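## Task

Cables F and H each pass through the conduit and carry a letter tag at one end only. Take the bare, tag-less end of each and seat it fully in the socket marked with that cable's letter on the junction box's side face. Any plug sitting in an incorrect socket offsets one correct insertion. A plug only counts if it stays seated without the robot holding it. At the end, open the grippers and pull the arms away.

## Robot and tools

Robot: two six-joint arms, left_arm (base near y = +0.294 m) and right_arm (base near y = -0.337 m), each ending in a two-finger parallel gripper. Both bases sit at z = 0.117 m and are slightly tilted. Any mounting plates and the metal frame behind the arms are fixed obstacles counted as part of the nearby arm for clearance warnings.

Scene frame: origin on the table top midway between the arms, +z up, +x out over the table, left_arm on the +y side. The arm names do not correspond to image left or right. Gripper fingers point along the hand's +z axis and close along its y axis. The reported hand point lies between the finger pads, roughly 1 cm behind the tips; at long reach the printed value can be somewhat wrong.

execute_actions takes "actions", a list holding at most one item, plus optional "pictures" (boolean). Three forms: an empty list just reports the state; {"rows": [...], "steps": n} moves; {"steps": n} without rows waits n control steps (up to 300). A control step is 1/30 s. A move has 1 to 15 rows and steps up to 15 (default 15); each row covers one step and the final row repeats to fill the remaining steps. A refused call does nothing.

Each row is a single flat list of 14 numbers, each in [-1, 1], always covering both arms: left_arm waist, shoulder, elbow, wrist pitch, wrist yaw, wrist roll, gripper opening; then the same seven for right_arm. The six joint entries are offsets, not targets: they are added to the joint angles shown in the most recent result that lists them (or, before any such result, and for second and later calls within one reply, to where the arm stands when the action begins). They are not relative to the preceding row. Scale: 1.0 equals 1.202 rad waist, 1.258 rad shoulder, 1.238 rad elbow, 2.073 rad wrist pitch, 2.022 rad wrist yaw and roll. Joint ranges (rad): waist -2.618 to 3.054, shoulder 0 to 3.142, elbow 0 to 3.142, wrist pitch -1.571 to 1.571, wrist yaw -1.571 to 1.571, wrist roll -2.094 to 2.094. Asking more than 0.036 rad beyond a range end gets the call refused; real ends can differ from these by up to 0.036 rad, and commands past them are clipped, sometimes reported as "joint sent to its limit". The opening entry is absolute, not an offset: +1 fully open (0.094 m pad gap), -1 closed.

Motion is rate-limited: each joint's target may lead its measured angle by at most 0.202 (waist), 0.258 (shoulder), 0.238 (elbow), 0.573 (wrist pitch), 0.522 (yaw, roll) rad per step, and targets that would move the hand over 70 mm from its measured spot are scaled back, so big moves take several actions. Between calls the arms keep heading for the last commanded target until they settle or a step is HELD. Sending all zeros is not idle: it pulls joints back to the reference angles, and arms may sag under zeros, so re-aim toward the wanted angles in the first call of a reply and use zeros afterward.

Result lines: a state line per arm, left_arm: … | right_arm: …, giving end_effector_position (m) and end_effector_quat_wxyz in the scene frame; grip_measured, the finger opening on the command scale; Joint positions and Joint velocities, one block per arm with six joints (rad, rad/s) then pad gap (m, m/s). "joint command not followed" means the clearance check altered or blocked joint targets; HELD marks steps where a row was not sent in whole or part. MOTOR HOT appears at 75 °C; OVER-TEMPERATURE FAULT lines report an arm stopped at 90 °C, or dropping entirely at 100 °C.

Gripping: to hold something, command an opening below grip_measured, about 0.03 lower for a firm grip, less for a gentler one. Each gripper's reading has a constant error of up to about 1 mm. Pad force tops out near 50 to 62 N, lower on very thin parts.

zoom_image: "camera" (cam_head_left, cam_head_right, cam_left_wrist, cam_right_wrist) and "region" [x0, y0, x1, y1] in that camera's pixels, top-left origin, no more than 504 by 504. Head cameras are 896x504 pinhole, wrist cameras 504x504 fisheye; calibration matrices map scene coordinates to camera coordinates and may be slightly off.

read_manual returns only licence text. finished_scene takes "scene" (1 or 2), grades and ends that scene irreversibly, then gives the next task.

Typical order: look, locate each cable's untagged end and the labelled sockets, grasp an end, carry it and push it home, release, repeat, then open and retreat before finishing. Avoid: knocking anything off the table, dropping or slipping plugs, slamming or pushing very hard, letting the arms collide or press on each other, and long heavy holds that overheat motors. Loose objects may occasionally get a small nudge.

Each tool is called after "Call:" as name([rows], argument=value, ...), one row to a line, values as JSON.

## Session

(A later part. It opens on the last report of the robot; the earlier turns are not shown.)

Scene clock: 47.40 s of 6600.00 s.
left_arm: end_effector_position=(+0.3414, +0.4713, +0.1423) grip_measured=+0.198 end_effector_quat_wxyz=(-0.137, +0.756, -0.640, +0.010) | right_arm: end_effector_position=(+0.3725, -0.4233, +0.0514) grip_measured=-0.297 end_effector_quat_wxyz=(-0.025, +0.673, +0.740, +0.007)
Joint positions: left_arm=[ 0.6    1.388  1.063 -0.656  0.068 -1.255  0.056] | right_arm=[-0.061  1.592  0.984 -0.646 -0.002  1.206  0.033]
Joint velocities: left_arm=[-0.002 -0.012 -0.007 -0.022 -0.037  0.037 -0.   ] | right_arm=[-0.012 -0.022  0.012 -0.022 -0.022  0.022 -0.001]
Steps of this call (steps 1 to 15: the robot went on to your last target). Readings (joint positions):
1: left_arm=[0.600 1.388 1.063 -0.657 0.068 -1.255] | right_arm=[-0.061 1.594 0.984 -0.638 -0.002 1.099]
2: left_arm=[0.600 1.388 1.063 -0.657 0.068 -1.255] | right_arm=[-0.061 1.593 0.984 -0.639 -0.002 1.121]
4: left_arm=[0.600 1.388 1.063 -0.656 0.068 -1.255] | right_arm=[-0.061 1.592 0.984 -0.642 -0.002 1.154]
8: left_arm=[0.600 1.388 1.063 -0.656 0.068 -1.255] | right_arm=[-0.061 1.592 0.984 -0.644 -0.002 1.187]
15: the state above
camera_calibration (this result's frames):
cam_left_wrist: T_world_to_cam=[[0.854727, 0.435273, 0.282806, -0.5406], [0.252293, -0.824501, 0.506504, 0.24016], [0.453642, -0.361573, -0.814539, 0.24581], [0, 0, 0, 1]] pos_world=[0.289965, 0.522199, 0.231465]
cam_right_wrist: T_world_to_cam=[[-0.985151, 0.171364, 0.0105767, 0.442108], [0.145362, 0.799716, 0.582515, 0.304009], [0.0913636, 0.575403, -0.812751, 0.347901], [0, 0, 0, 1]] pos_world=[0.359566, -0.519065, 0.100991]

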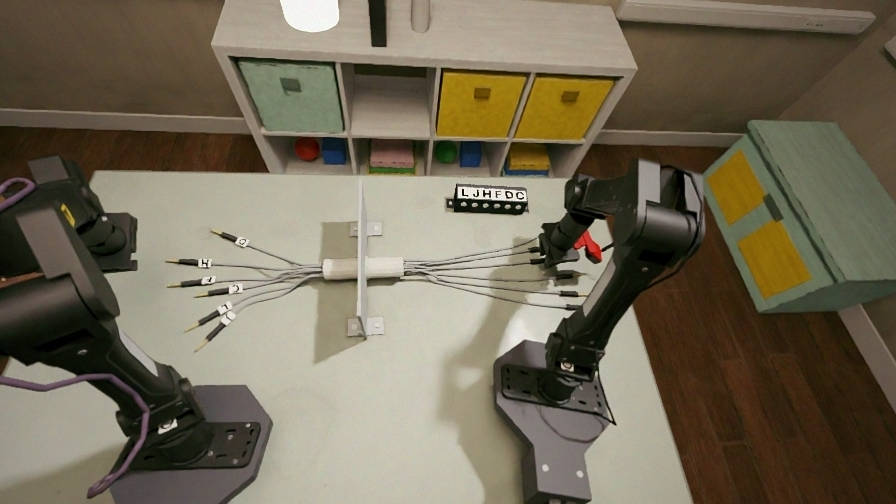

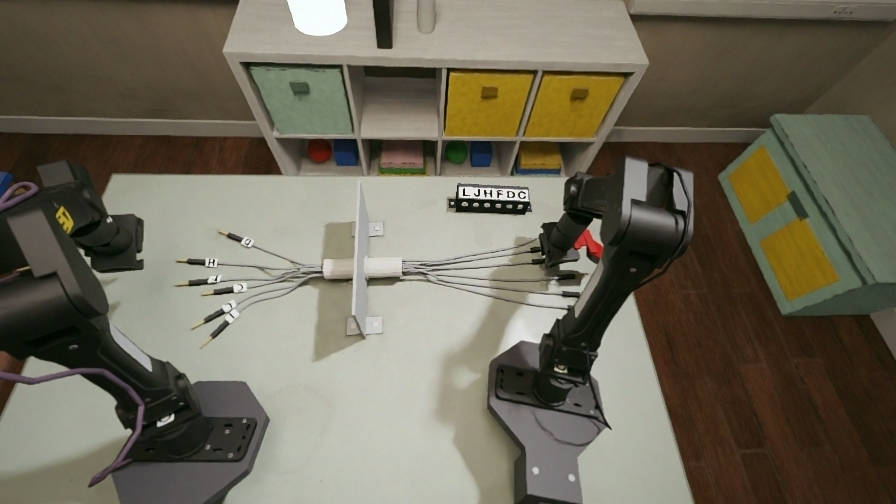

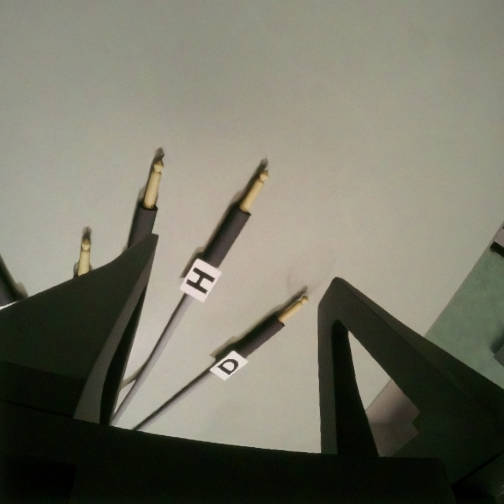

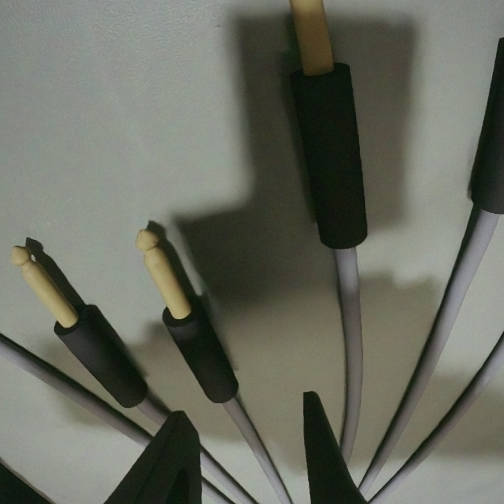

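Call:
execute_actions([
  {"rows":[[0,0,0,0,0,0,0.2,0.03,0.02,0.03,0.01,0,0,-0.3],[0,0,0,0,0,0,0.2,0.047,0.04,0.03,0.02,0,0,-0.3],[0,0,0,0,0,0,0.2,0.047,0.06,0.03,0.03,0,0,-0.3],[0,0,0,0,0,0,0.2,0.047,0.08,0.03,0.04,0,0,-0.3],[0,0,0,0,0,0,0.2,0.047,0.1,0.03,0.05,0,0,-0.3]],"steps":15},
])

Scene clock: 51.57 s of 6600.00 s.
left_arm: end_effector_position=(+0.3416, +0.4709, +0.1423) grip_measured=+0.198 end_effector_quat_wxyz=(-0.137, +0.756, -0.640, +0.011) | right_arm: end_effector_position=(+0.3810, -0.4066, +0.0189) grip_measured=-0.297 end_effector_quat_wxyz=(-0.040, +0.657, +0.753, +0.009)
Joint positions: left_arm=[ 0.6    1.388  1.063 -0.656  0.071 -1.255  0.056] | right_arm=[-0.013  1.717  1.    -0.562 -0.004  1.211  0.033]
Joint velocities: left_arm=[ 0.002 -0.002 -0.002 -0.037 -0.022 -0.066 -0.001] | right_arm=[ 0.007  0.007  0.002 -0.007 -0.007 -0.037  0.001]
Steps of this call (steps 1 to 15: the robot went on to your last target; steps 16 to 90: nothing new was sent; then 0.67 s passed at rest; steps 91 to 105: all 15 steps of this action). Readings (joint positions):
91: left_arm=[0.600 1.388 1.063 -0.656 0.068 -1.255] | right_arm=[-0.059 1.593 0.984 -0.645 -0.002 1.211]
92: left_arm=[0.600 1.388 1.063 -0.656 0.069 -1.255] | right_arm=[-0.053 1.597 0.984 -0.641 -0.001 1.211]
94: left_arm=[0.600 1.388 1.063 -0.656 0.070 -1.255] | right_arm=[-0.031 1.626 0.992 -0.624 -0.001 1.211]
98: left_arm=[0.600 1.388 1.063 -0.656 0.070 -1.255] | right_arm=[-0.013 1.708 0.998 -0.576 -0.004 1.211]
105: the state above
camera_calibration (this result's frames):
cam_left_wrist: T_world_to_cam=[[0.854694, 0.43534, 0.282802, -0.540618], [0.250963, -0.823366, 0.509005, 0.239288], [0.45444, -0.364071, -0.81298, 0.246166], [0, 0, 0, 1]] pos_world=[0.290143, 0.521996, 0.231217]
cam_right_wrist: T_world_to_cam=[[-0.990934, 0.130244, 0.032961, 0.432997], [0.123916, 0.791245, 0.598812, 0.312729], [0.0519115, 0.597467, -0.800211, 0.334818], [0, 0, 0, 1]] pos_world=[0.372939, -0.503884, 0.0663868]

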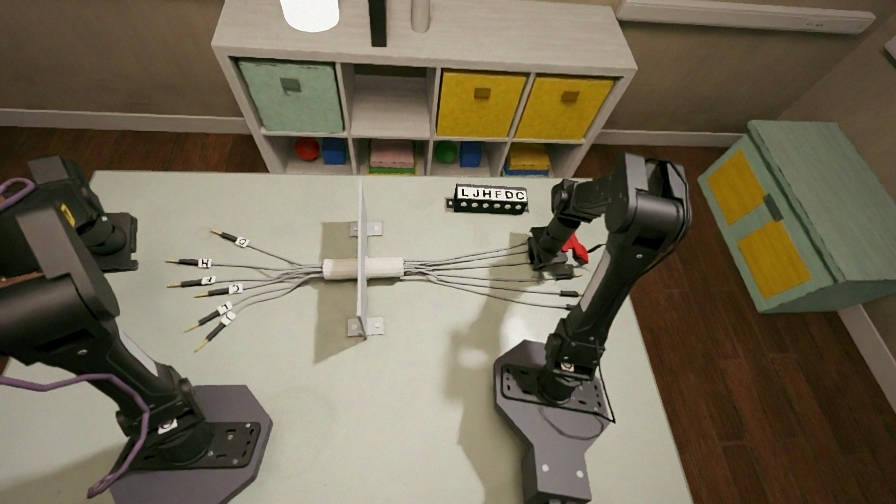

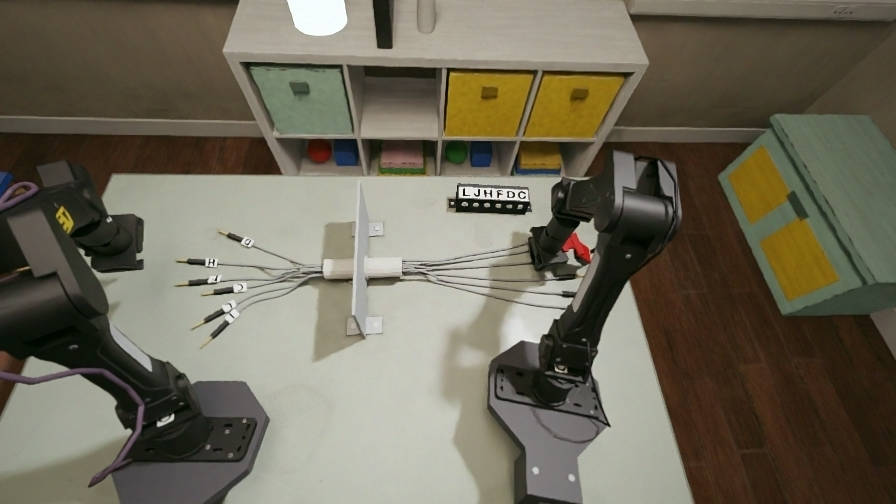

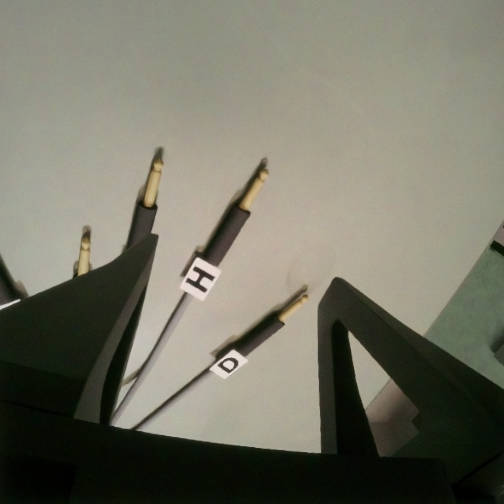

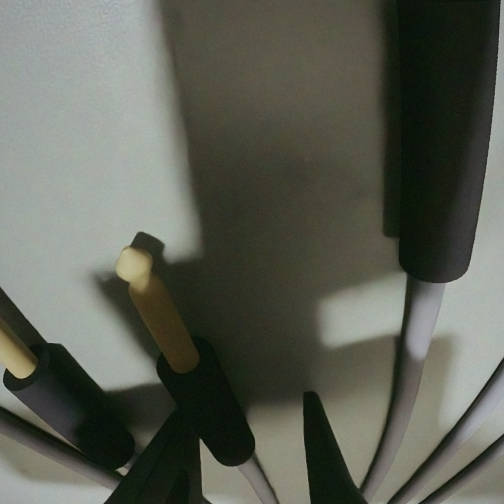

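Call:
execute_actions([
  {"rows":[[0,0,0,0,0,0,0.2,0,0,0.045,0.005,0,0,-0.3],[0,0,0,0,0,0,0.2,0,0,0.045,0.005,0,0,-0.3],[0,0,0,0,0,0,0.2,0,0,0.045,0.005,0,0,-0.3],[0,0,0,0,0,0,0.2,0,0.03,0.045,0.005,0,0,-0.3]],"steps":15},
])

Scene clock: 53.20 s of 6600.00 s.
left_arm: end_effector_position=(+0.3419, +0.4704, +0.1422) grip_measured=+0.198 end_effector_quat_wxyz=(-0.136, +0.756, -0.641, +0.013) | right_arm: end_effector_position=(+0.3938, -0.4094, +0.0187) grip_measured=-0.297 end_effector_quat_wxyz=(-0.029, +0.657, +0.753, +0.015)
Joint positions: left_arm=[ 0.6    1.388  1.063 -0.656  0.074 -1.255  0.056] | right_arm=[-0.013  1.736  1.033 -0.553 -0.005  1.211  0.033]
Joint velocities: left_arm=[ 0.007 -0.022 -0.002  0.007  0.007 -0.007  0.   ] | right_arm=[-0.002  0.002 -0.007  0.007  0.095  0.051 -0.   ]
Steps of this call (steps 1 to 15: the robot went on to your last target; steps 16 to 34: nothing new was sent; steps 35 to 49: all 15 steps of this action). Readings (joint positions):
35: left_arm=[0.600 1.388 1.063 -0.656 0.071 -1.255] | right_arm=[-0.013 1.717 1.003 -0.563 -0.004 1.211]
36: left_arm=[0.600 1.388 1.063 -0.656 0.072 -1.255] | right_arm=[-0.013 1.717 1.008 -0.563 -0.004 1.211]
38: left_arm=[0.600 1.388 1.063 -0.656 0.073 -1.255] | right_arm=[-0.013 1.719 1.021 -0.562 -0.004 1.211]
42: left_arm=[0.600 1.388 1.063 -0.656 0.073 -1.255] | right_arm=[-0.013 1.736 1.032 -0.553 -0.005 1.211]
49: the state above
camera_calibration (this result's frames):
cam_left_wrist: T_world_to_cam=[[0.854661, 0.435407, 0.282798, -0.540636], [0.249631, -0.822223, 0.511501, 0.238415], [0.455234, -0.366565, -0.811413, 0.246519], [0, 0, 0, 1]] pos_world=[0.29032, 0.521792, 0.23097]
cam_right_wrist: T_world_to_cam=[[-0.991268, 0.131577, 0.00865604, 0.447199], [0.110629, 0.794139, 0.597582, 0.319937], [0.0717539, 0.593321, -0.801761, 0.326258], [0, 0, 0, 1]] pos_world=[0.384489, -0.506491, 0.0665216]

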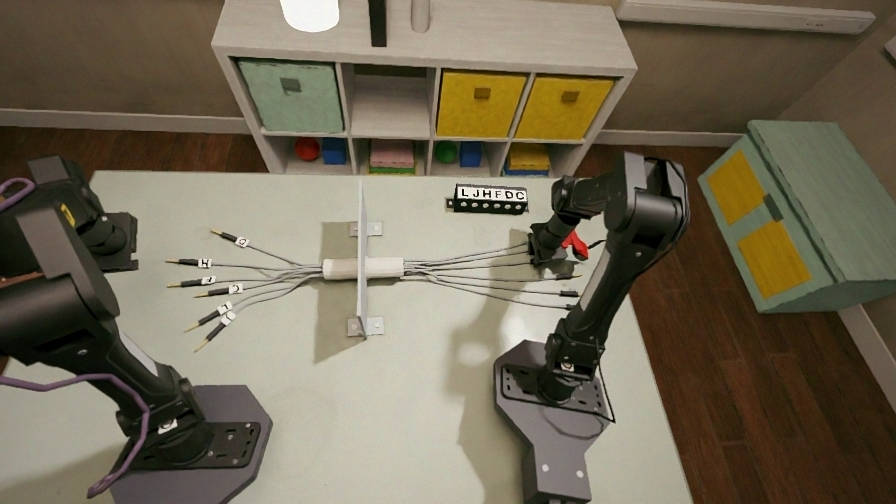

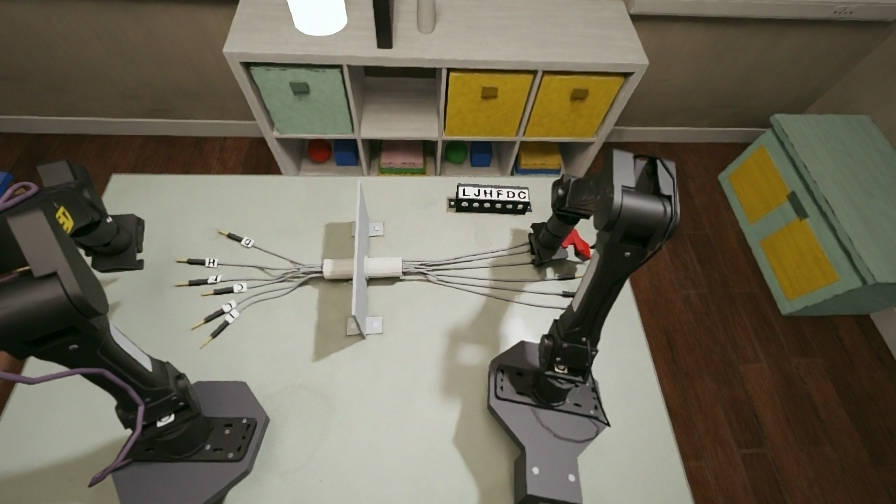

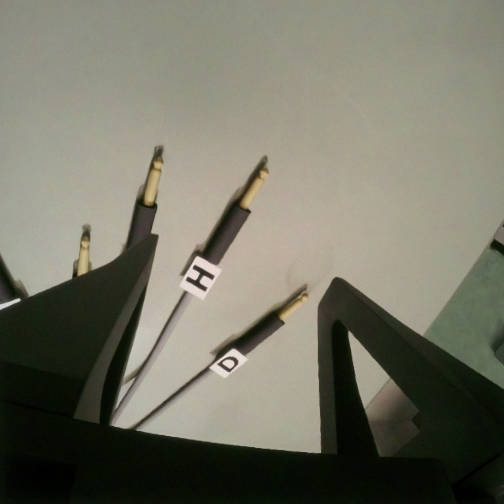

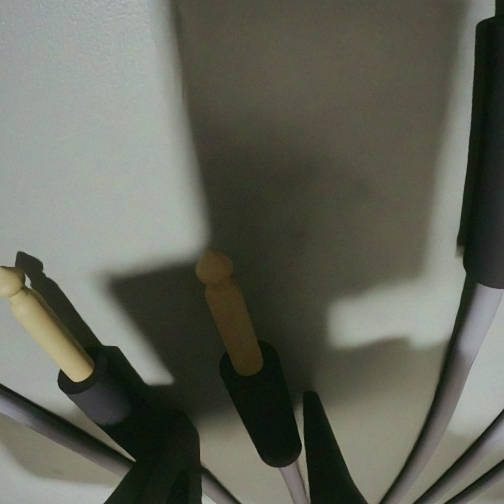

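Call:
execute_actions([
  {"rows":[[0,0,0,0,0,0,0.2,0,0,0,0,0,0,-0.58],[0,0,0,0,0,0,0.2,0,0,0,0,0,0,-0.58],[0,0,0,0,0,0,0.2,0,0,0,0,0,0,-0.58],[0,0,0,0,0,0,0.2,0,0.02,0.01,0.01,0,0,-0.58],[0,0,0,0,0,0,0.2,0,0.04,0.01,0.015,0,0,-0.58]],"steps":15},
])

Scene clock: 54.87 s of 6600.00 s.
left_arm: end_effector_position=(+0.3421, +0.4699, +0.1422) grip_measured=+0.198 end_effector_quat_wxyz=(-0.136, +0.756, -0.641, +0.014) | right_arm: end_effector_position=(+0.3935, -0.4092, +0.0178) grip_measured=-0.577 end_effector_quat_wxyz=(-0.030, +0.657, +0.753, +0.015)
Joint positions: left_arm=[ 0.6    1.388  1.063 -0.656  0.077 -1.255  0.056] | right_arm=[-0.013  1.739  1.033 -0.552 -0.005  1.211  0.02 ]
Joint velocities: left_arm=[-0.002 -0.007  0.017 -0.007  0.007 -0.11   0.001] | right_arm=[-0.002 -0.012 -0.007  0.007 -0.095 -0.081  0.001]
Steps of this call (steps 1 to 15: the robot went on to your last target; steps 16 to 35: nothing new was sent; steps 36 to 50: all 15 steps of this action). Readings (joint positions):
36: left_arm=[0.600 1.388 1.063 -0.656 0.074 -1.255] | right_arm=[-0.013 1.736 1.033 -0.553 -0.005 1.211]
37: left_arm=[0.600 1.388 1.063 -0.656 0.075 -1.255] | right_arm=[-0.013 1.736 1.033 -0.553 -0.005 1.211]
39: left_arm=[0.600 1.388 1.063 -0.656 0.076 -1.255] | right_arm=[-0.013 1.737 1.033 -0.552 -0.005 1.211]
43: left_arm=[0.600 1.388 1.063 -0.656 0.076 -1.255] | right_arm=[-0.013 1.739 1.033 -0.552 -0.005 1.211]
50: the state above
camera_calibration (this result's frames):
cam_left_wrist: T_world_to_cam=[[0.854629, 0.435474, 0.282794, -0.540653], [0.248297, -0.821072, 0.513993, 0.237541], [0.456025, -0.369056, -0.809839, 0.24687], [0, 0, 0, 1]] pos_world=[0.290499, 0.521587, 0.230724]
cam_right_wrist: T_world_to_cam=[[-0.991262, 0.131489, 0.0105177, 0.446812], [0.111625, 0.793672, 0.598018, 0.319772], [0.0702854, 0.593966, -0.801414, 0.326281], [0, 0, 0, 1]] pos_world=[0.38428, -0.506345, 0.0655573]

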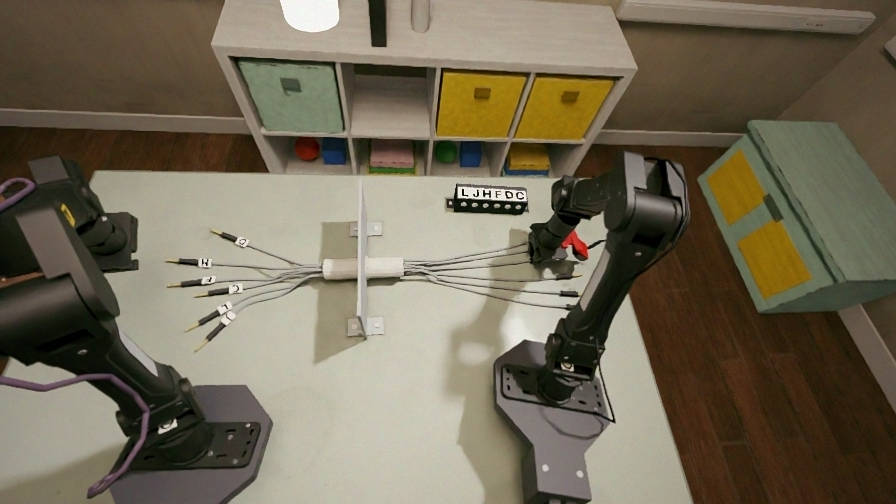

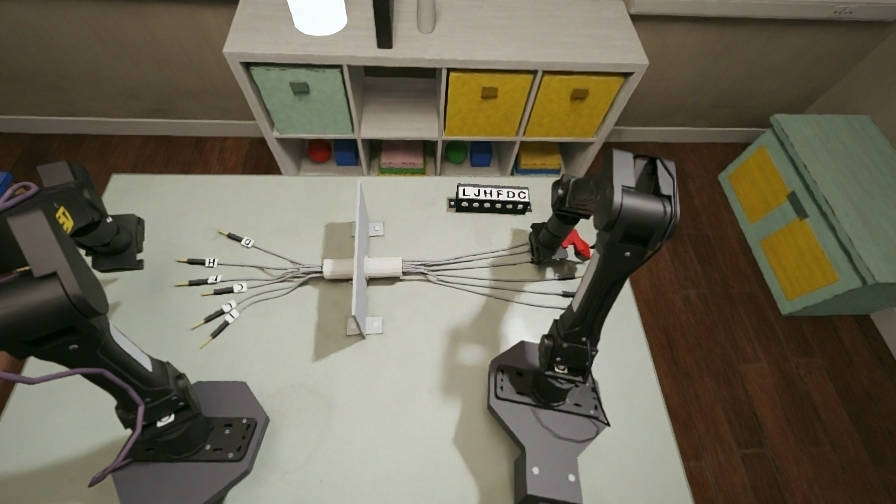

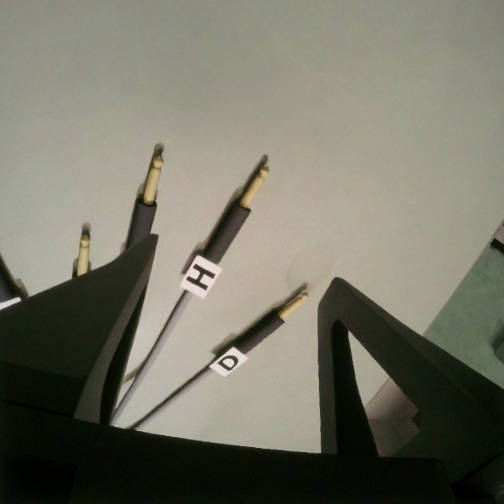

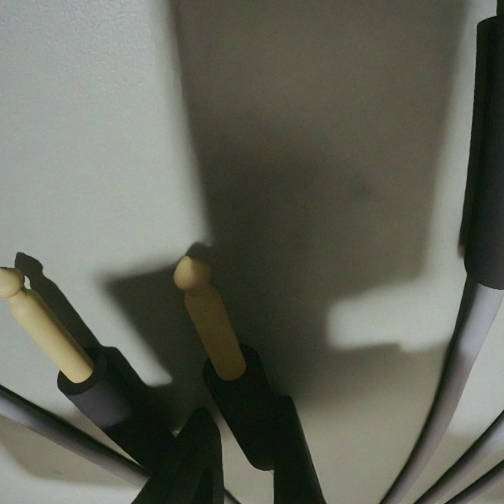

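Call:
execute_actions([
  {"rows":[[0,0,0,0,0,0,0.2,0,0,0,0,0,0,-0.7],[0,0,0,0,0,0,0.2,0,0,0,0,0,0,-0.82]],"steps":10},
], pictures=false)

Call:
execute_actions([
  {"rows":[[0,0,0,0,0,0,0.2,0,-0.02,0,-0.01,0,0,-0.82],[0,0,0,0,0,0,0.2,0,-0.04,0,-0.02,0,0,-0.82],[0,0,0,0,0,0,0.2,0,-0.06,0,-0.03,0,0,-0.82],[0,0,0,0,0,0,0.2,0,-0.08,0,-0.04,0,0,-0.82]],"steps":12},
])

Scene clock: 56.27 s of 6600.00 s.
left_arm: end_effector_position=(+0.3423, +0.4695, +0.1422) grip_measured=+0.198 end_effector_quat_wxyz=(-0.135, +0.755, -0.641, +0.015) | right_arm: end_effector_position=(+0.3956, -0.4088, +0.0178) grip_measured=-0.768 end_effector_quat_wxyz=(-0.028, +0.657, +0.753, +0.019)
Joint positions: left_arm=[ 0.6    1.388  1.063 -0.656  0.079 -1.255  0.056] | right_arm=[-0.013  1.739  1.033 -0.544 -0.01   1.211  0.011]
Joint velocities: left_arm=[-0.022 -0.007 -0.002 -0.081 -0.007  0.037  0.   ] | right_arm=[-0.022 -0.002 -0.012 -0.051 -0.037 -0.022  0.   ]
Steps of this call (steps 1 to 15: the robot went on to your last target; steps 16 to 32: nothing new was sent; steps 33 to 42: all 10 steps of this action). Readings (joint positions):
33: left_arm=[0.600 1.388 1.063 -0.656 0.077 -1.255] | right_arm=[-0.013 1.739 1.033 -0.551 -0.007 1.211]
34: left_arm=[0.600 1.388 1.063 -0.656 0.078 -1.255] | right_arm=[-0.013 1.739 1.033 -0.545 -0.009 1.211]
36: left_arm=[0.600 1.388 1.063 -0.656 0.078 -1.255] | right_arm=[-0.013 1.739 1.033 -0.544 -0.010 1.211]
40: left_arm=[0.600 1.388 1.063 -0.656 0.079 -1.255] | right_arm=[-0.013 1.739 1.033 -0.544 -0.010 1.211]
42: the state above

Scene clock: 56.67 s of 6600.00 s.
left_arm: end_effector_position=(+0.3426, +0.4691, +0.1421) grip_measured=+0.198 end_effector_quat_wxyz=(-0.135, +0.755, -0.641, +0.016) | right_arm: end_effector_position=(+0.3963, -0.4101, +0.0411) grip_measured=-0.768 end_effector_quat_wxyz=(-0.019, +0.658, +0.753, +0.024)
Joint positions: left_arm=[ 0.6    1.388  1.063 -0.656  0.082 -1.255  0.056] | right_arm=[-0.013  1.661  1.033 -0.6   -0.01   1.211  0.011]
Joint velocities: left_arm=[ 0.002 -0.007 -0.007  0.022 -0.007 -0.007 -0.001] | right_arm=[-0.007 -0.012  0.002 -0.154  0.037  0.007 -0.001]
Steps of this call (steps 1 to 12: all 12 steps of this action). Readings (joint positions):
1: left_arm=[0.600 1.388 1.063 -0.656 0.080 -1.255] | right_arm=[-0.013 1.737 1.033 -0.544 -0.010 1.211]
2: left_arm=[0.600 1.388 1.063 -0.656 0.080 -1.255] | right_arm=[-0.013 1.736 1.033 -0.546 -0.010 1.211]
4: left_arm=[0.600 1.388 1.063 -0.656 0.081 -1.255] | right_arm=[-0.013 1.721 1.033 -0.564 -0.010 1.211]
8: left_arm=[0.600 1.388 1.063 -0.656 0.082 -1.255] | right_arm=[-0.013 1.670 1.033 -0.592 -0.010 1.211]
12: the state above
camera_calibration (this result's frames):
cam_left_wrist: T_world_to_cam=[[0.854572, 0.435591, 0.282786, -0.540684], [0.245956, -0.819041, 0.518342, 0.236009], [0.457398, -0.373407, -0.807065, 0.247477], [0, 0, 0, 1]] pos_world=[0.29081, 0.521227, 0.230294]
cam_right_wrist: T_world_to_cam=[[-0.990921, 0.133068, -0.0191799, 0.451161], [0.0950527, 0.794318, 0.600021, 0.312945], [0.0950783, 0.59275, -0.799755, 0.33489], [0, 0, 0, 1]] pos_world=[0.385478, -0.507118, 0.0887093]

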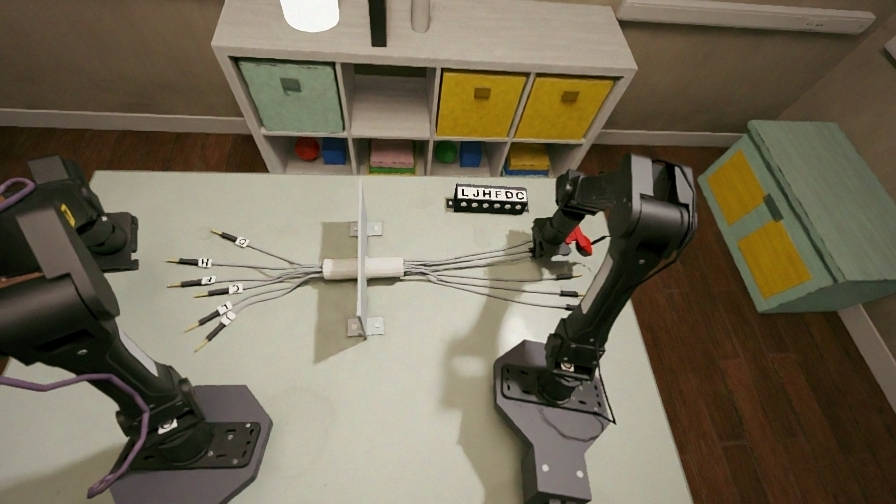

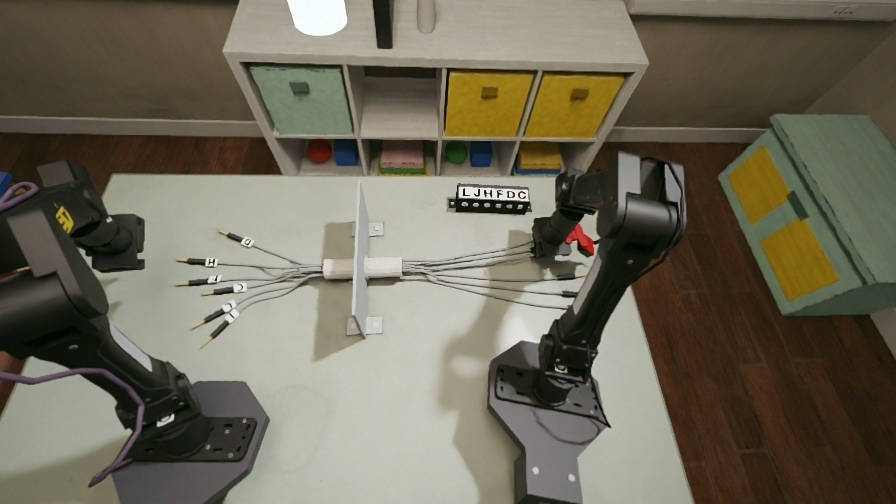

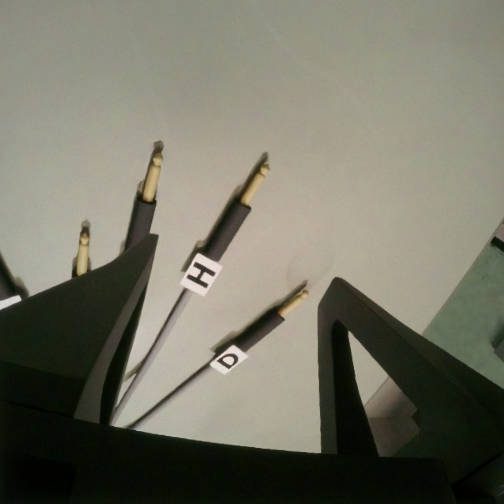

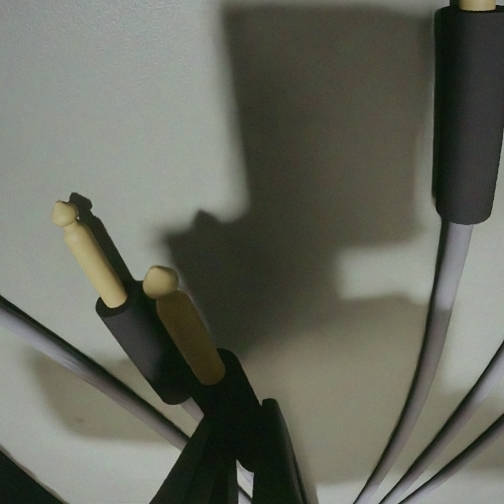

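Call:
execute_actions([
  {"rows":[[0,0,0,0,0,0,0.2,0,0,0.04,-0.02,0,-0.04,-0.82],[0,0,0,0,0,0,0.2,0.02,0,0.08,-0.04,0,-0.08,-0.82],[0,0,0,0,0,0,0.2,0.05,0,0.11,-0.06,0.02,-0.13,-0.82],[0,0,0,0,0,0,0.2,0.08,0.01,0.14,-0.07,0.03,-0.18,-0.82],[0,0,0,0,0,0,0.2,0.11,0.02,0.17,-0.08,0.04,-0.23,-0.82],[0,0,0,0,0,0,0.2,0.14,0.03,0.19,-0.08,0.05,-0.28,-0.82],[0,0,0,0,0,0,0.2,0.17,0.04,0.21,-0.08,0.06,-0.32,-0.82],[0,0,0,0,0,0,0.2,0.2,0.05,0.22,-0.08,0.07,-0.36,-0.82],[0,0,0,0,0,0,0.2,0.23,0.07,0.23,-0.08,0.08,-0.4,-0.82],[0,0,0,0,0,0,0.2,0.26,0.09,0.23,-0.075,0.086,-0.44,-0.82],[0,0,0,0,0,0,0.2,0.28,0.11,0.23,-0.07,0.086,-0.48,-0.82],[0,0,0,0,0,0,0.2,0.297,0.12,0.23,-0.069,0.086,-0.512,-0.82]],"steps":15},
], pictures=false)

Call:
execute_actions([
  {"steps":10},
])

Scene clock: 65.20 s of 6600.00 s.
left_arm: end_effector_position=(+0.3428, +0.4686, +0.1421) grip_measured=+0.198 end_effector_quat_wxyz=(-0.134, +0.755, -0.641, +0.018) | right_arm: end_effector_position=(+0.4641, -0.3003, +0.0650) grip_measured=-0.767 end_effector_quat_wxyz=(+0.021, +0.117, +0.993, +0.027)
Joint positions: left_arm=[ 0.6    1.388  1.063 -0.656  0.085 -1.255  0.056] | right_arm=[ 0.349  1.798  1.309 -0.714  0.127  0.346  0.011]
Joint velocities: left_arm=[-0.002  0.002  0.002  0.007  0.037 -0.037 -0.   ] | right_arm=[ 0.227  0.491  0.002 -0.11   0.037 -1.136 -0.   ]
Steps of this call (steps 1 to 15: the robot went on to your last target; steps 16 to 90: nothing new was sent; then 5.03 s passed at rest; steps 91 to 105: all 15 steps of this action). Readings (joint positions):
91: left_arm=[0.600 1.388 1.063 -0.656 0.083 -1.255] | right_arm=[-0.013 1.661 1.035 -0.613 -0.010 1.201]
92: left_arm=[0.600 1.388 1.063 -0.656 0.083 -1.255] | right_arm=[-0.013 1.662 1.046 -0.628 -0.010 1.177]
94: left_arm=[0.600 1.388 1.063 -0.656 0.084 -1.255] | right_arm=[0.006 1.669 1.098 -0.676 0.007 1.089]
98: left_arm=[0.600 1.388 1.063 -0.656 0.084 -1.255] | right_arm=[0.133 1.694 1.243 -0.717 0.067 0.812]
105: the state above

Scene clock: 65.53 s of 6600.00 s.
left_arm: end_effector_position=(+0.3428, +0.4686, +0.1421) grip_measured=+0.198 end_effector_quat_wxyz=(-0.134, +0.755, -0.641, +0.018) | right_arm: end_effector_position=(+0.4563, -0.3047, +0.0550) grip_measured=-0.767 end_effector_quat_wxyz=(+0.004, +0.041, +0.999, +0.007)
Joint positions: left_arm=[ 0.6    1.388  1.063 -0.656  0.085 -1.255  0.056] | right_arm=[ 0.349  1.826  1.309 -0.73   0.157  0.2    0.011]
Joint velocities: left_arm=[-0.007 -0.002  0.002 -0.066  0.066 -0.081 -0.   ] | right_arm=[ 0.007 -0.012  0.002 -0.022  0.007 -0.081 -0.   ]
Steps of this call (steps 1 to 10: the robot went on to your last target). Readings (joint positions):
1: left_arm=[0.600 1.388 1.063 -0.656 0.085 -1.255] | right_arm=[0.353 1.813 1.309 -0.718 0.130 0.312]
2: left_arm=[0.600 1.388 1.063 -0.656 0.085 -1.255] | right_arm=[0.353 1.821 1.309 -0.722 0.133 0.286]
4: left_arm=[0.600 1.388 1.063 -0.656 0.085 -1.255] | right_arm=[0.350 1.826 1.309 -0.728 0.144 0.249]
8: left_arm=[0.600 1.388 1.063 -0.656 0.085 -1.255] | right_arm=[0.349 1.826 1.309 -0.730 0.154 0.210]
10: the state above
camera_calibration (this result's frames):
cam_left_wrist: T_world_to_cam=[[0.854539, 0.435658, 0.282781, -0.540702], [0.244615, -0.817869, 0.52082, 0.235132], [0.458177, -0.375889, -0.80547, 0.24782], [0, 0, 0, 1]] pos_world=[0.290989, 0.521021, 0.23005]
cam_right_wrist: T_world_to_cam=[[-0.341785, -0.938934, -0.0398363, -0.124787], [-0.793577, 0.265648, 0.547418, 0.462419], [-0.503407, 0.218712, -0.835911, 0.438916], [0, 0, 0, 1]] pos_world=[0.545268, -0.336004, 0.108787]

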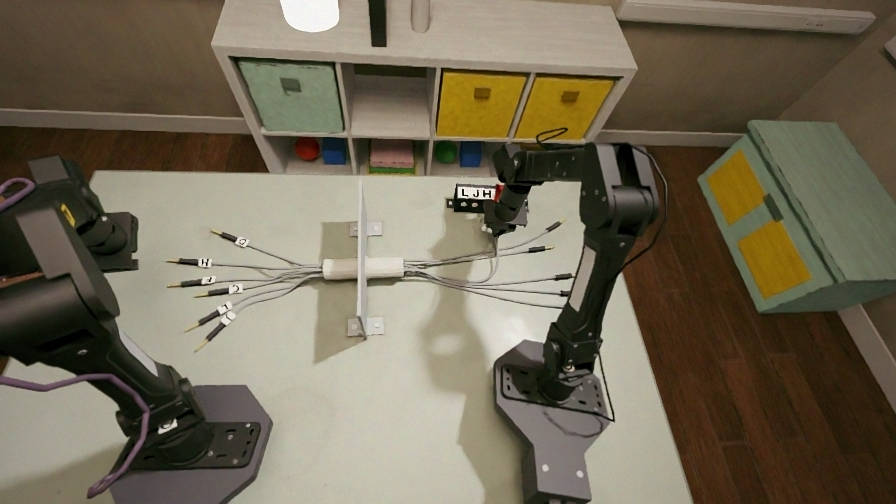

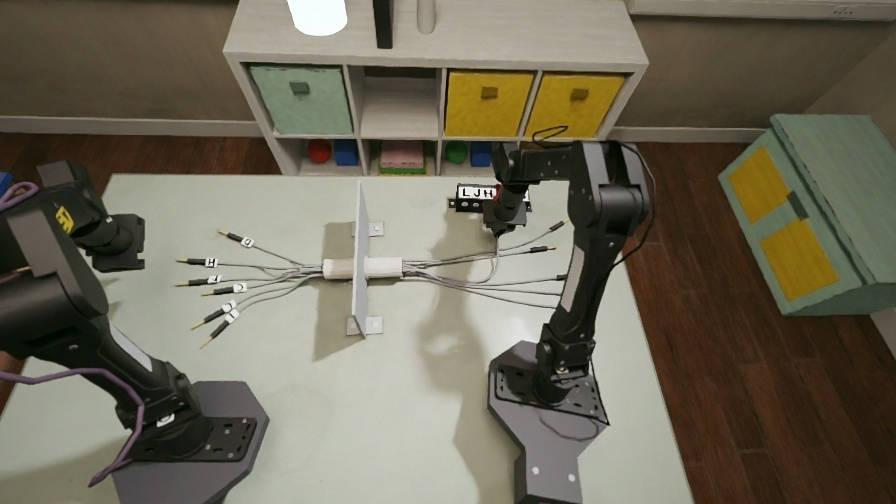

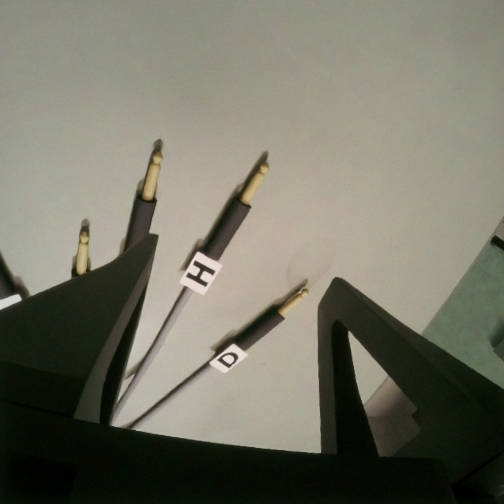

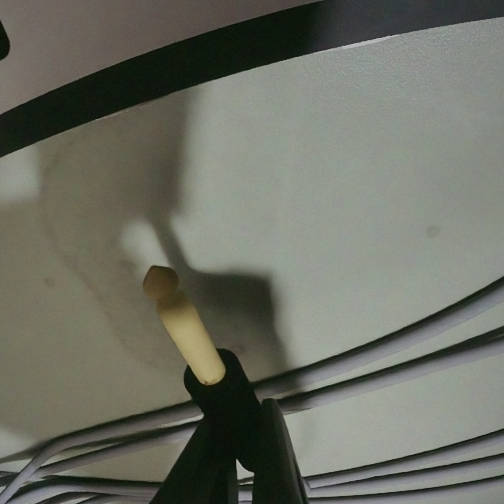

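Call:
execute_actions([
  {"rows":[[0,0,0,0,0,0,0.2,0.03,0.01,0.03,-0.01,0.005,0.02,-0.82],[0,0,0,0,0,0,0.2,0.06,0.03,0.06,-0.02,0.01,0.04,-0.82],[0,0,0,0,0,0,0.2,0.1,0.05,0.09,-0.03,0.02,0.06,-0.82],[0,0,0,0,0,0,0.2,0.14,0.075,0.11,-0.035,0.03,0.08,-0.82],[0,0,0,0,0,0,0.2,0.18,0.1,0.13,-0.04,0.035,0.1,-0.82],[0,0,0,0,0,0,0.2,0.22,0.125,0.15,-0.043,0.04,0.125,-0.82],[0,0,0,0,0,0,0.2,0.25,0.144,0.165,-0.043,0.048,0.143,-0.82]],"steps":15},
], pictures=false)

Call:
execute_actions([
  {"steps":10},
])

Scene clock: 72.77 s of 6600.00 s.
left_arm: end_effector_position=(+0.3430, +0.4682, +0.1421) grip_measured=+0.198 end_effector_quat_wxyz=(-0.134, +0.755, -0.641, +0.019) | right_arm: end_effector_position=(+0.4517, -0.1758, +0.0494) grip_measured=-0.767 end_effector_quat_wxyz=(-0.004, +0.009, +1.000, +0.012)
Joint positions: left_arm=[ 0.6    1.388  1.063 -0.656  0.088 -1.255  0.056] | right_arm=[ 0.67   2.017  1.489 -0.793  0.235  0.452  0.011]
Joint velocities: left_arm=[-0.002 -0.012 -0.002  0.022  0.022 -0.007 -0.001] | right_arm=[-0.183 -0.012 -0.027 -0.022  0.066  0.095  0.   ]
Steps of this call (steps 1 to 30: the robot went on to your last target; steps 31 to 90: nothing new was sent; then 3.73 s passed at rest; steps 91 to 105: all 15 steps of this action). Readings (joint positions):
91: left_arm=[0.600 1.388 1.063 -0.656 0.085 -1.255] | right_arm=[0.351 1.826 1.309 -0.730 0.161 0.190]
92: left_arm=[0.600 1.388 1.063 -0.656 0.086 -1.255] | right_arm=[0.356 1.830 1.316 -0.738 0.166 0.204]
94: left_arm=[0.600 1.388 1.063 -0.656 0.087 -1.255] | right_arm=[0.394 1.860 1.363 -0.767 0.189 0.247]
98: left_arm=[0.600 1.388 1.063 -0.656 0.087 -1.255] | right_arm=[0.564 1.963 1.473 -0.773 0.230 0.362]
105: the state above

Scene clock: 73.10 s of 6600.00 s.
left_arm: end_effector_position=(+0.3430, +0.4682, +0.1421) grip_measured=+0.198 end_effector_quat_wxyz=(-0.134, +0.755, -0.641, +0.019) | right_arm: end_effector_position=(+0.4549, -0.1877, +0.0471) grip_measured=-0.767 end_effector_quat_wxyz=(-0.004, +0.030, +1.000, +0.000)
Joint positions: left_arm=[ 0.6    1.388  1.063 -0.656  0.088 -1.255  0.056] | right_arm=[ 0.648  2.017  1.489 -0.797  0.25   0.474  0.011]
Joint velocities: left_arm=[ 0.007 -0.012  0.002  0.037  0.051  0.007  0.001] | right_arm=[ 0.002 -0.022 -0.012 -0.022  0.007 -0.037 -0.   ]
Steps of this call (steps 1 to 10: the robot went on to your last target). Readings (joint positions):
1: left_arm=[0.600 1.388 1.063 -0.656 0.088 -1.255] | right_arm=[0.664 2.017 1.489 -0.793 0.238 0.457]
2: left_arm=[0.600 1.388 1.063 -0.656 0.088 -1.255] | right_arm=[0.658 2.017 1.489 -0.794 0.241 0.461]
4: left_arm=[0.600 1.388 1.063 -0.656 0.088 -1.255] | right_arm=[0.650 2.017 1.489 -0.796 0.246 0.467]
8: left_arm=[0.600 1.388 1.063 -0.656 0.088 -1.255] | right_arm=[0.648 2.017 1.489 -0.797 0.250 0.473]
10: the state above
camera_calibration (this result's frames):
cam_left_wrist: T_world_to_cam=[[0.854511, 0.435716, 0.282776, -0.540717], [0.24344, -0.816838, 0.522985, 0.234364], [0.458855, -0.378057, -0.804068, 0.248118], [0, 0, 0, 1]] pos_world=[0.291145, 0.520839, 0.229837]
cam_right_wrist: T_world_to_cam=[[-0.321468, -0.946674, -0.0215892, -0.0273356], [-0.790751, 0.255838, 0.556111, 0.431057], [-0.520932, 0.195843, -0.830828, 0.409499], [0, 0, 0, 1]] pos_world=[0.545393, -0.216356, 0.0999178]

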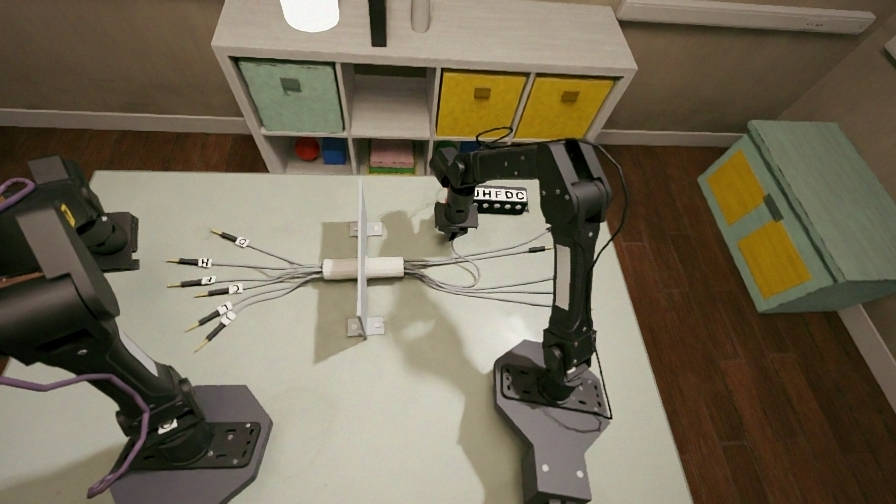

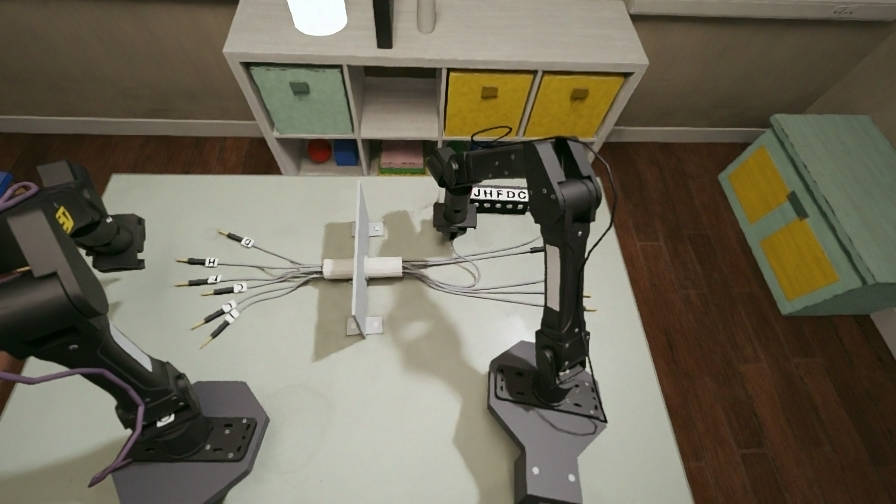

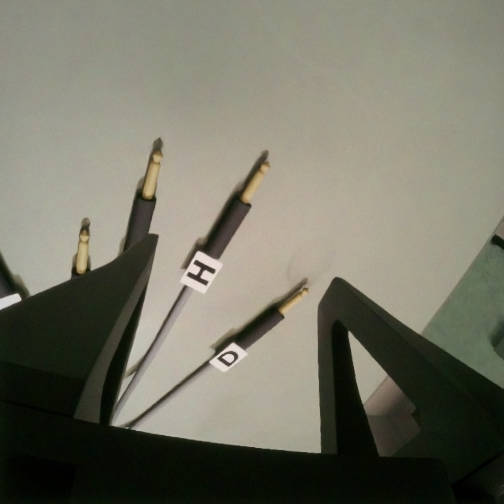

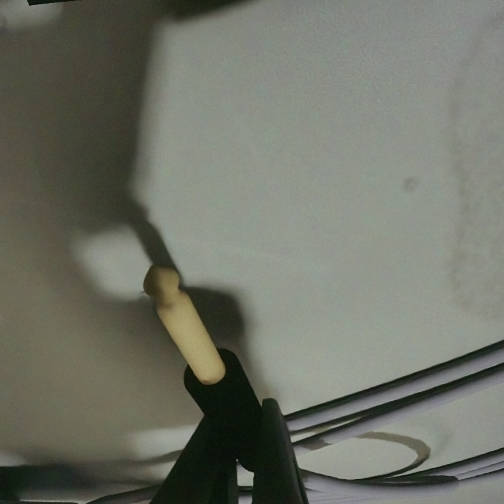

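Call:
execute_actions([
  {"rows":[[0,0,0,0,0,0,0.2,0.03,0,0,0,0,0.01,-0.82],[0,0,0,0,0,0,0.2,0.05,0,0,0,0,0.02,-0.82],[0,0,0,0,0,0,0.2,0.05,0,0,0,0,0.025,-0.82],[0,0,0,0,0,0,0.2,0.05,0.015,-0.01,0.01,0,0.025,-0.82],[0,0,0,0,0,0,0.2,0.05,0.03,-0.02,0.02,0,0.025,-0.82],[0,0,0,0,0,0,0.2,0.05,0.045,-0.025,0.03,0,0.025,-0.82],[0,0,0,0,0,0,0.2,0.05,0.055,-0.025,0.04,0,0.025,-0.82]],"steps":15},
])

Scene clock: 74.73 s of 6600.00 s.
left_arm: end_effector_position=(+0.3433, +0.4678, +0.1420) grip_measured=+0.198 end_effector_quat_wxyz=(-0.133, +0.755, -0.642, +0.020) | right_arm: end_effector_position=(+0.4424, -0.1630, +0.0214) grip_measured=-0.767 end_effector_quat_wxyz=(-0.009, +0.024, +1.000, +0.002)
Joint positions: left_arm=[ 0.6    1.388  1.063 -0.656  0.091 -1.255  0.056] | right_arm=[ 0.695  2.089  1.471 -0.728  0.254  0.51   0.011]
Joint velocities: left_arm=[ 0.017  0.002 -0.012  0.066 -0.007 -0.081 -0.   ] | right_arm=[ 0.012  0.012 -0.012  0.051 -0.051 -0.095  0.   ]
Steps of this call (steps 1 to 30: the robot went on to your last target; steps 31 to 34: nothing new was sent; steps 35 to 49: all 15 steps of this action). Readings (joint positions):
35: left_arm=[0.600 1.388 1.063 -0.656 0.088 -1.255] | right_arm=[0.649 2.017 1.489 -0.798 0.251 0.478]
36: left_arm=[0.600 1.388 1.063 -0.656 0.089 -1.255] | right_arm=[0.652 2.017 1.489 -0.798 0.252 0.481]
38: left_arm=[0.600 1.388 1.063 -0.656 0.089 -1.255] | right_arm=[0.667 2.017 1.489 -0.797 0.254 0.492]
42: left_arm=[0.600 1.388 1.063 -0.656 0.090 -1.255] | right_arm=[0.693 2.046 1.489 -0.758 0.254 0.504]
49: the state above
camera_calibration (this result's frames):
cam_left_wrist: T_world_to_cam=[[0.854482, 0.435775, 0.282772, -0.540733], [0.242263, -0.815801, 0.525145, 0.233595], [0.459531, -0.380222, -0.80266, 0.248414], [0, 0, 0, 1]] pos_world=[0.291302, 0.520657, 0.229625]
cam_right_wrist: T_world_to_cam=[[-0.309147, -0.950754, -0.0222214, -0.0146333], [-0.788241, 0.243092, 0.565317, 0.425756], [-0.532076, 0.192282, -0.824574, 0.380989], [0, 0, 0, 1]] pos_world=[0.533789, -0.190668, 0.0731416]

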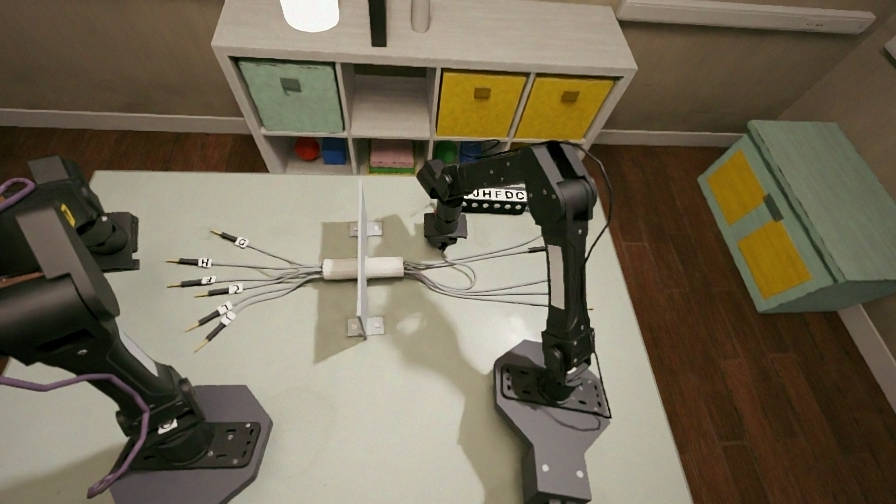

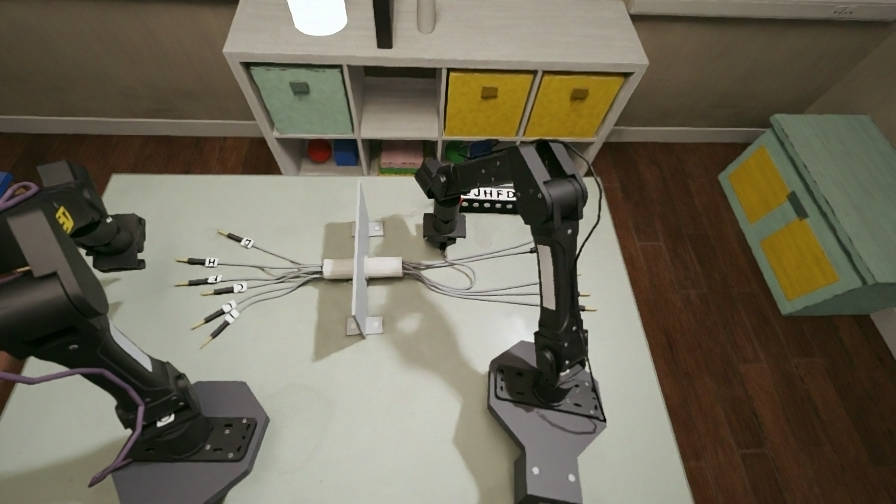

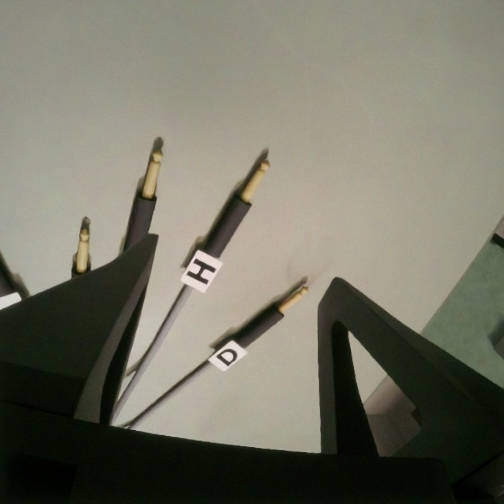

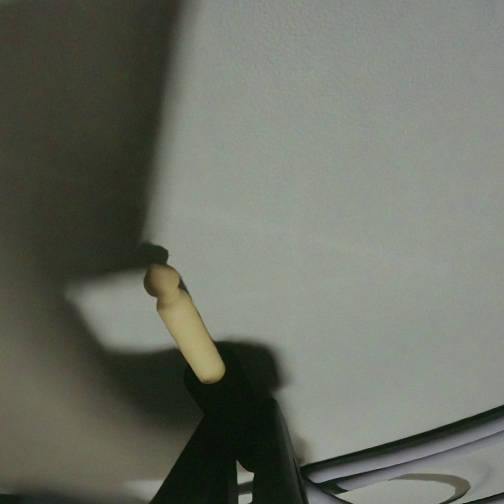

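Call:
execute_actions([
  {"rows":[[0,0,0,0,0,0,0.2,0,0,0.03,0,0,0,-0.82],[0,0,0,0,0,0,0.2,0,0.015,0.05,-0.005,0,0,-0.82],[0,0,0,0,0,0,0.2,0,0.03,0.075,-0.012,0,0,-0.82],[0,0,0,0,0,0,0.2,0,0.045,0.075,-0.012,0,0,-0.82],[0,0,0,0,0,0,0.2,0,0.055,0.075,-0.012,0,0,-0.82]],"steps":15},
], pictures=false)

Scene clock: 76.70 s of 6600.00 s.
left_arm: end_effector_position=(+0.3435, +0.4673, +0.1420) grip_measured=+0.198 end_effector_quat_wxyz=(-0.133, +0.755, -0.642, +0.022) | right_arm: end_effector_position=(+0.4424, -0.1635, +0.0235) grip_measured=-0.767 end_effector_quat_wxyz=(-0.024, +0.027, +0.999, -0.012)
Joint positions: left_arm=[ 0.6    1.388  1.063 -0.656  0.093 -1.255  0.056] | right_arm=[ 0.7    2.118  1.531 -0.801  0.265  0.533  0.011]
Joint velocities: left_arm=[ 0.002  0.007 -0.017  0.007  0.007  0.051 -0.   ] | right_arm=[-0.007  0.002  0.017  0.037 -0.022  0.022 -0.   ]
Steps of this call (steps 1 to 15: the robot went on to your last target; steps 16 to 44: nothing new was sent; steps 45 to 59: all 15 steps of this action). Readings (joint positions):
45: left_arm=[0.600 1.388 1.063 -0.656 0.091 -1.255] | right_arm=[0.695 2.089 1.471 -0.723 0.254 0.511]
46: left_arm=[0.600 1.388 1.063 -0.656 0.091 -1.255] | right_arm=[0.695 2.090 1.476 -0.727 0.254 0.511]
48: left_arm=[0.600 1.388 1.063 -0.656 0.092 -1.255] | right_arm=[0.696 2.103 1.503 -0.763 0.254 0.519]
52: left_arm=[0.600 1.388 1.063 -0.656 0.093 -1.255] | right_arm=[0.700 2.116 1.528 -0.796 0.263 0.532]
59: the state above


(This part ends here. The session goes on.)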